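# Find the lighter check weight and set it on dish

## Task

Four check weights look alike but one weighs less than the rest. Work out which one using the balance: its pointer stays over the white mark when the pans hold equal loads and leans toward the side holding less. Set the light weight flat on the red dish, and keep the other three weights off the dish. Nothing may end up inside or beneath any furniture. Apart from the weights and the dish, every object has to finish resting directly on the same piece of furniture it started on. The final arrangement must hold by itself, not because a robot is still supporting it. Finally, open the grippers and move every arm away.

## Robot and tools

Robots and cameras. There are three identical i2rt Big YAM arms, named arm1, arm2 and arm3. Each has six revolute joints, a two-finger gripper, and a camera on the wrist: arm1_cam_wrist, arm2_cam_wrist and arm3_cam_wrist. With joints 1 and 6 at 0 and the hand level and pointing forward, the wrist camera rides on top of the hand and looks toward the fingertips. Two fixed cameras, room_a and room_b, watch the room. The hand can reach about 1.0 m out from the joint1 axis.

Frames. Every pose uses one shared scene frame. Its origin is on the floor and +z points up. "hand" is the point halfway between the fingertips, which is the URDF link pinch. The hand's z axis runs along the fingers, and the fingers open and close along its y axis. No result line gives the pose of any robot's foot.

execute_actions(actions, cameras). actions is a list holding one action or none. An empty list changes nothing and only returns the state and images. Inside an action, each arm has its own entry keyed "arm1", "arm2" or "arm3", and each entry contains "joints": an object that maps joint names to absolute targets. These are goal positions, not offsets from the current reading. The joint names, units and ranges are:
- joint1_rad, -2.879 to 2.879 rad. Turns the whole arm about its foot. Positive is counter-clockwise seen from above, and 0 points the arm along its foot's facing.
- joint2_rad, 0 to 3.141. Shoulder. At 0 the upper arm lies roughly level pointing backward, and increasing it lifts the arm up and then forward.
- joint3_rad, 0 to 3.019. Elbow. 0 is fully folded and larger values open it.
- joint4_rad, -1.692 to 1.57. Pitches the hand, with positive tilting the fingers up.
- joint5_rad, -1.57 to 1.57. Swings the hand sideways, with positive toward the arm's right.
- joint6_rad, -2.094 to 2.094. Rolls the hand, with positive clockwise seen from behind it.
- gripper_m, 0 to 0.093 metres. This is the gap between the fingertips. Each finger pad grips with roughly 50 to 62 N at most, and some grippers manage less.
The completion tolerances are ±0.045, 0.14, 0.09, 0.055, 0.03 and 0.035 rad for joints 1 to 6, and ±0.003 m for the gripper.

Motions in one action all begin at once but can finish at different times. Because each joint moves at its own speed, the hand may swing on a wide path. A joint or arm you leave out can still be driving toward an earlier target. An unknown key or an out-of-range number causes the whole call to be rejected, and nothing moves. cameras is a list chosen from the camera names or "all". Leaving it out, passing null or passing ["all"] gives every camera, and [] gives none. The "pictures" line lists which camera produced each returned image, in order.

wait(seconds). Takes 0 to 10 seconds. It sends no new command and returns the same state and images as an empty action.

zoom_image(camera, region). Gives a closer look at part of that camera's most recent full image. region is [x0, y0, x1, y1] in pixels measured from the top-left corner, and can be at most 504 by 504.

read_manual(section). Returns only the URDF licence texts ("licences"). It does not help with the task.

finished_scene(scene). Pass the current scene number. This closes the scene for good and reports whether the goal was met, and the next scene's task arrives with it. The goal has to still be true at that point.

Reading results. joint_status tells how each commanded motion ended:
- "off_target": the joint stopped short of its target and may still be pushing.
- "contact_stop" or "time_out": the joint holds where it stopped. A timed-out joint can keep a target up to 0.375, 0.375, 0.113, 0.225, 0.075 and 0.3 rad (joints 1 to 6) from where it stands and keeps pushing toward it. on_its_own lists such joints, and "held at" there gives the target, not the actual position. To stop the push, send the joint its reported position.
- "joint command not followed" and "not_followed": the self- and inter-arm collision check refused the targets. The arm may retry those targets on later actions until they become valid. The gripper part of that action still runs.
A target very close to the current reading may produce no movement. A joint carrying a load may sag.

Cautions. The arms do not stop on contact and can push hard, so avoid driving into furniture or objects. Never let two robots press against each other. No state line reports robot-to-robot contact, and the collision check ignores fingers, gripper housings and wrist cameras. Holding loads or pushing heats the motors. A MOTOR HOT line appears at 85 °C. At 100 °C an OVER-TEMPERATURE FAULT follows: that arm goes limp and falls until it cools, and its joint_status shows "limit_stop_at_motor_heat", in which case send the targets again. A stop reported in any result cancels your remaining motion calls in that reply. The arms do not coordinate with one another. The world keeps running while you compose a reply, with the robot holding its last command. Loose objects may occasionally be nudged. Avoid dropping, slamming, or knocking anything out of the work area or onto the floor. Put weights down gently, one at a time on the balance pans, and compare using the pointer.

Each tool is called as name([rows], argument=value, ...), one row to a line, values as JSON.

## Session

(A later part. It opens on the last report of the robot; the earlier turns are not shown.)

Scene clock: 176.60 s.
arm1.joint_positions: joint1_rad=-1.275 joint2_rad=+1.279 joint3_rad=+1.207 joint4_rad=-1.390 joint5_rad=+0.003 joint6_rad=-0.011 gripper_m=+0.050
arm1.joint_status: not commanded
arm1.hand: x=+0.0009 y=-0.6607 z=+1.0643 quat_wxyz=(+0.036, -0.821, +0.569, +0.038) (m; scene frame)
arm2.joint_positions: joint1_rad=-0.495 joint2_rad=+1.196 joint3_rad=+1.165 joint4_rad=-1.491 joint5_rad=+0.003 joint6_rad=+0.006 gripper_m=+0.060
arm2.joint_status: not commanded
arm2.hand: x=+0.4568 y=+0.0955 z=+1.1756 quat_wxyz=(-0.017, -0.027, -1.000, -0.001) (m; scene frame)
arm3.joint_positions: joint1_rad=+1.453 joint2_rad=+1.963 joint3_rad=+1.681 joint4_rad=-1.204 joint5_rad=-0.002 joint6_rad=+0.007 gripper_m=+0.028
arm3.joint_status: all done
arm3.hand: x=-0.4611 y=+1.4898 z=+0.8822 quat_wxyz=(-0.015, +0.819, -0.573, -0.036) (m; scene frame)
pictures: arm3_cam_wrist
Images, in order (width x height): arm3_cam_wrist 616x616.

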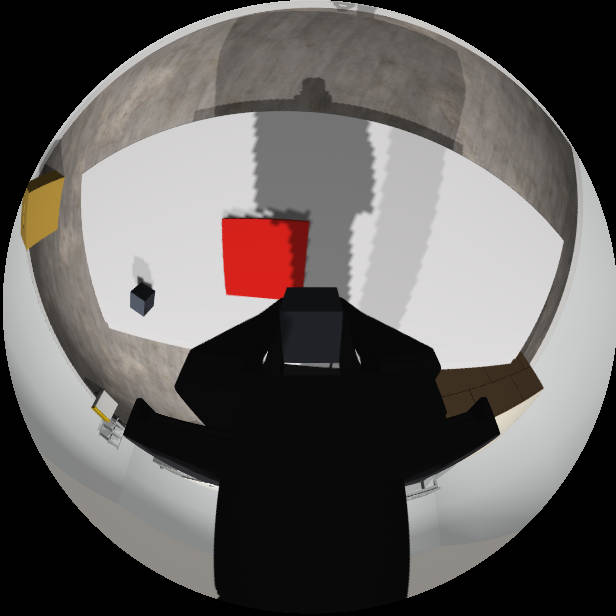

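Left ~.05, out ~.06, lower.

execute_actions([
  {"arm3":{"joints":{"joint1_rad":1.53,"joint2_rad":2.2,"joint3_rad":1.92,"joint4_rad":-1.2}}},
], cameras=["arm3_cam_wrist"])

Scene clock: 178.60 s.
arm1.joint_positions: joint1_rad=-1.275 joint2_rad=+1.279 joint3_rad=+1.207 joint4_rad=-1.390 joint5_rad=+0.003 joint6_rad=-0.011 gripper_m=+0.050
arm1.joint_status: not commanded
arm1.hand: x=+0.0009 y=-0.6607 z=+1.0643 quat_wxyz=(+0.036, -0.821, +0.569, +0.038) (m; scene frame)
arm2.joint_positions: joint1_rad=-0.495 joint2_rad=+1.196 joint3_rad=+1.165 joint4_rad=-1.491 joint5_rad=+0.003 joint6_rad=+0.006 gripper_m=+0.060
arm2.joint_status: not commanded
arm2.hand: x=+0.4568 y=+0.0955 z=+1.1756 quat_wxyz=(-0.017, -0.027, -1.000, -0.001) (m; scene frame)
arm3.joint_positions: joint1_rad=+1.537 joint2_rad=+2.230 joint3_rad=+1.854 joint4_rad=-1.204 joint5_rad=-0.001 joint6_rad=+0.007 gripper_m=+0.028
arm3.joint_status: all done
arm3.hand: x=-0.5280 y=+1.5077 z=+0.7813 quat_wxyz=(+0.011, +0.843, -0.539, +0.003) (m; scene frame)
pictures: arm3_cam_wrist
Images, in order (width x height): arm3_cam_wrist 616x616.

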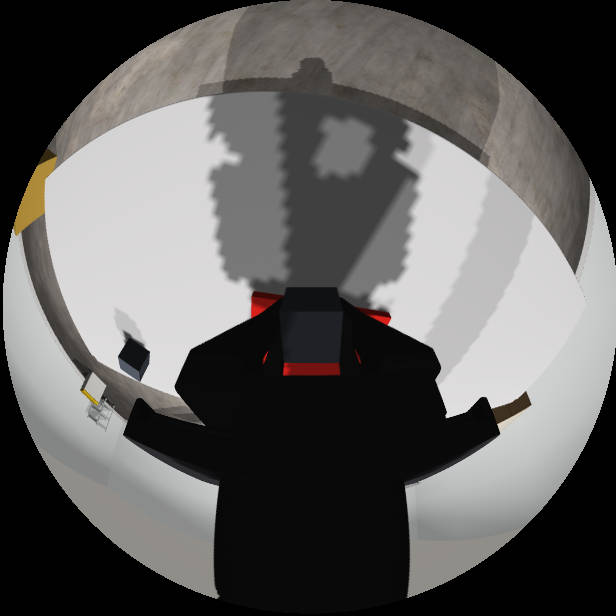

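execute_actions([
  {"arm3":{"joints":{"joint4_rad":-1.32,"joint2_rad":2.27}}},
], cameras=[])

execute_actions([
  {"arm3":{"joints":{"gripper_m":0.06}}},
], cameras=[])

execute_actions([
  {"arm3":{"joints":{"joint2_rad":1.8,"joint3_rad":1.6,"joint4_rad":-1.35}}},
], cameras=["arm3_cam_wrist"])

Scene clock: 181.07 s.
arm1.joint_positions: joint1_rad=-1.275 joint2_rad=+1.279 joint3_rad=+1.207 joint4_rad=-1.390 joint5_rad=+0.003 joint6_rad=-0.011 gripper_m=+0.050
arm1.joint_status: not commanded
arm1.hand: x=+0.0009 y=-0.6607 z=+1.0643 quat_wxyz=(+0.036, -0.821, +0.569, +0.038) (m; scene frame)
arm2.joint_positions: joint1_rad=-0.495 joint2_rad=+1.196 joint3_rad=+1.165 joint4_rad=-1.491 joint5_rad=+0.003 joint6_rad=+0.006 gripper_m=+0.060
arm2.joint_status: not commanded
arm2.hand: x=+0.4568 y=+0.0955 z=+1.1756 quat_wxyz=(-0.017, -0.027, -1.000, -0.001) (m; scene frame)
arm3.joint_positions: joint1_rad=+1.537 joint2_rad=+2.242 joint3_rad=+1.869 joint4_rad=-1.300 joint5_rad=-0.001 joint6_rad=+0.007 gripper_m=+0.028
arm3.joint_status: all done
arm3.hand: x=-0.5198 y=+1.4901 z=+0.7808 quat_wxyz=(+0.036, +0.841, -0.537, +0.042) (m; scene frame)
pictures: none
No camera images: the call's "cameras" was empty. Leave "cameras" out to get every camera's image.

Scene clock: 181.77 s.
arm1.joint_positions: joint1_rad=-1.275 joint2_rad=+1.279 joint3_rad=+1.207 joint4_rad=-1.390 joint5_rad=+0.003 joint6_rad=-0.011 gripper_m=+0.050
arm1.joint_status: not commanded
arm1.hand: x=+0.0009 y=-0.6607 z=+1.0643 quat_wxyz=(+0.036, -0.821, +0.569, +0.038) (m; scene frame)
arm2.joint_positions: joint1_rad=-0.495 joint2_rad=+1.196 joint3_rad=+1.165 joint4_rad=-1.491 joint5_rad=+0.003 joint6_rad=+0.006 gripper_m=+0.060
arm2.joint_status: not commanded
arm2.hand: x=+0.4568 y=+0.0955 z=+1.1756 quat_wxyz=(-0.017, -0.027, -1.000, -0.001) (m; scene frame)
arm3.joint_positions: joint1_rad=+1.537 joint2_rad=+2.246 joint3_rad=+1.870 joint4_rad=-1.305 joint5_rad=-0.001 joint6_rad=+0.007 gripper_m=+0.060
arm3.joint_status: all done
arm3.hand: x=-0.5192 y=+1.4889 z=+0.7784 quat_wxyz=(+0.038, +0.841, -0.537, +0.045) (m; scene frame)
pictures: none
No camera images: the call's "cameras" was empty. Leave "cameras" out to get every camera's image.

Scene clock: 183.30 s.
arm1.joint_positions: joint1_rad=-1.275 joint2_rad=+1.279 joint3_rad=+1.207 joint4_rad=-1.390 joint5_rad=+0.003 joint6_rad=-0.011 gripper_m=+0.050
arm1.joint_status: not commanded
arm1.hand: x=+0.0009 y=-0.6607 z=+1.0643 quat_wxyz=(+0.036, -0.821, +0.569, +0.038) (m; scene frame)
arm2.joint_positions: joint1_rad=-0.495 joint2_rad=+1.196 joint3_rad=+1.165 joint4_rad=-1.491 joint5_rad=+0.003 joint6_rad=+0.006 gripper_m=+0.060
arm2.joint_status: not commanded
arm2.hand: x=+0.4568 y=+0.0955 z=+1.1756 quat_wxyz=(-0.017, -0.027, -1.000, -0.001) (m; scene frame)
arm3.joint_positions: joint1_rad=+1.537 joint2_rad=+1.795 joint3_rad=+1.604 joint4_rad=-1.337 joint5_rad=-0.001 joint6_rad=+0.007 gripper_m=+0.060
arm3.joint_status: all done
arm3.hand: x=-0.4825 y=+1.4167 z=+0.9464 quat_wxyz=(-0.003, +0.842, -0.539, -0.019) (m; scene frame)
pictures: arm3_cam_wrist
Images, in order (width x height): arm3_cam_wrist 616x616.

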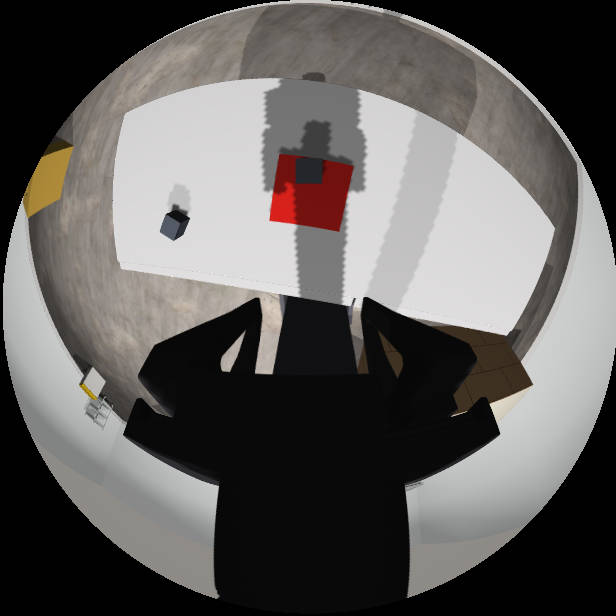

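finished_scene(scene=2)

The scene is finished: the task was done.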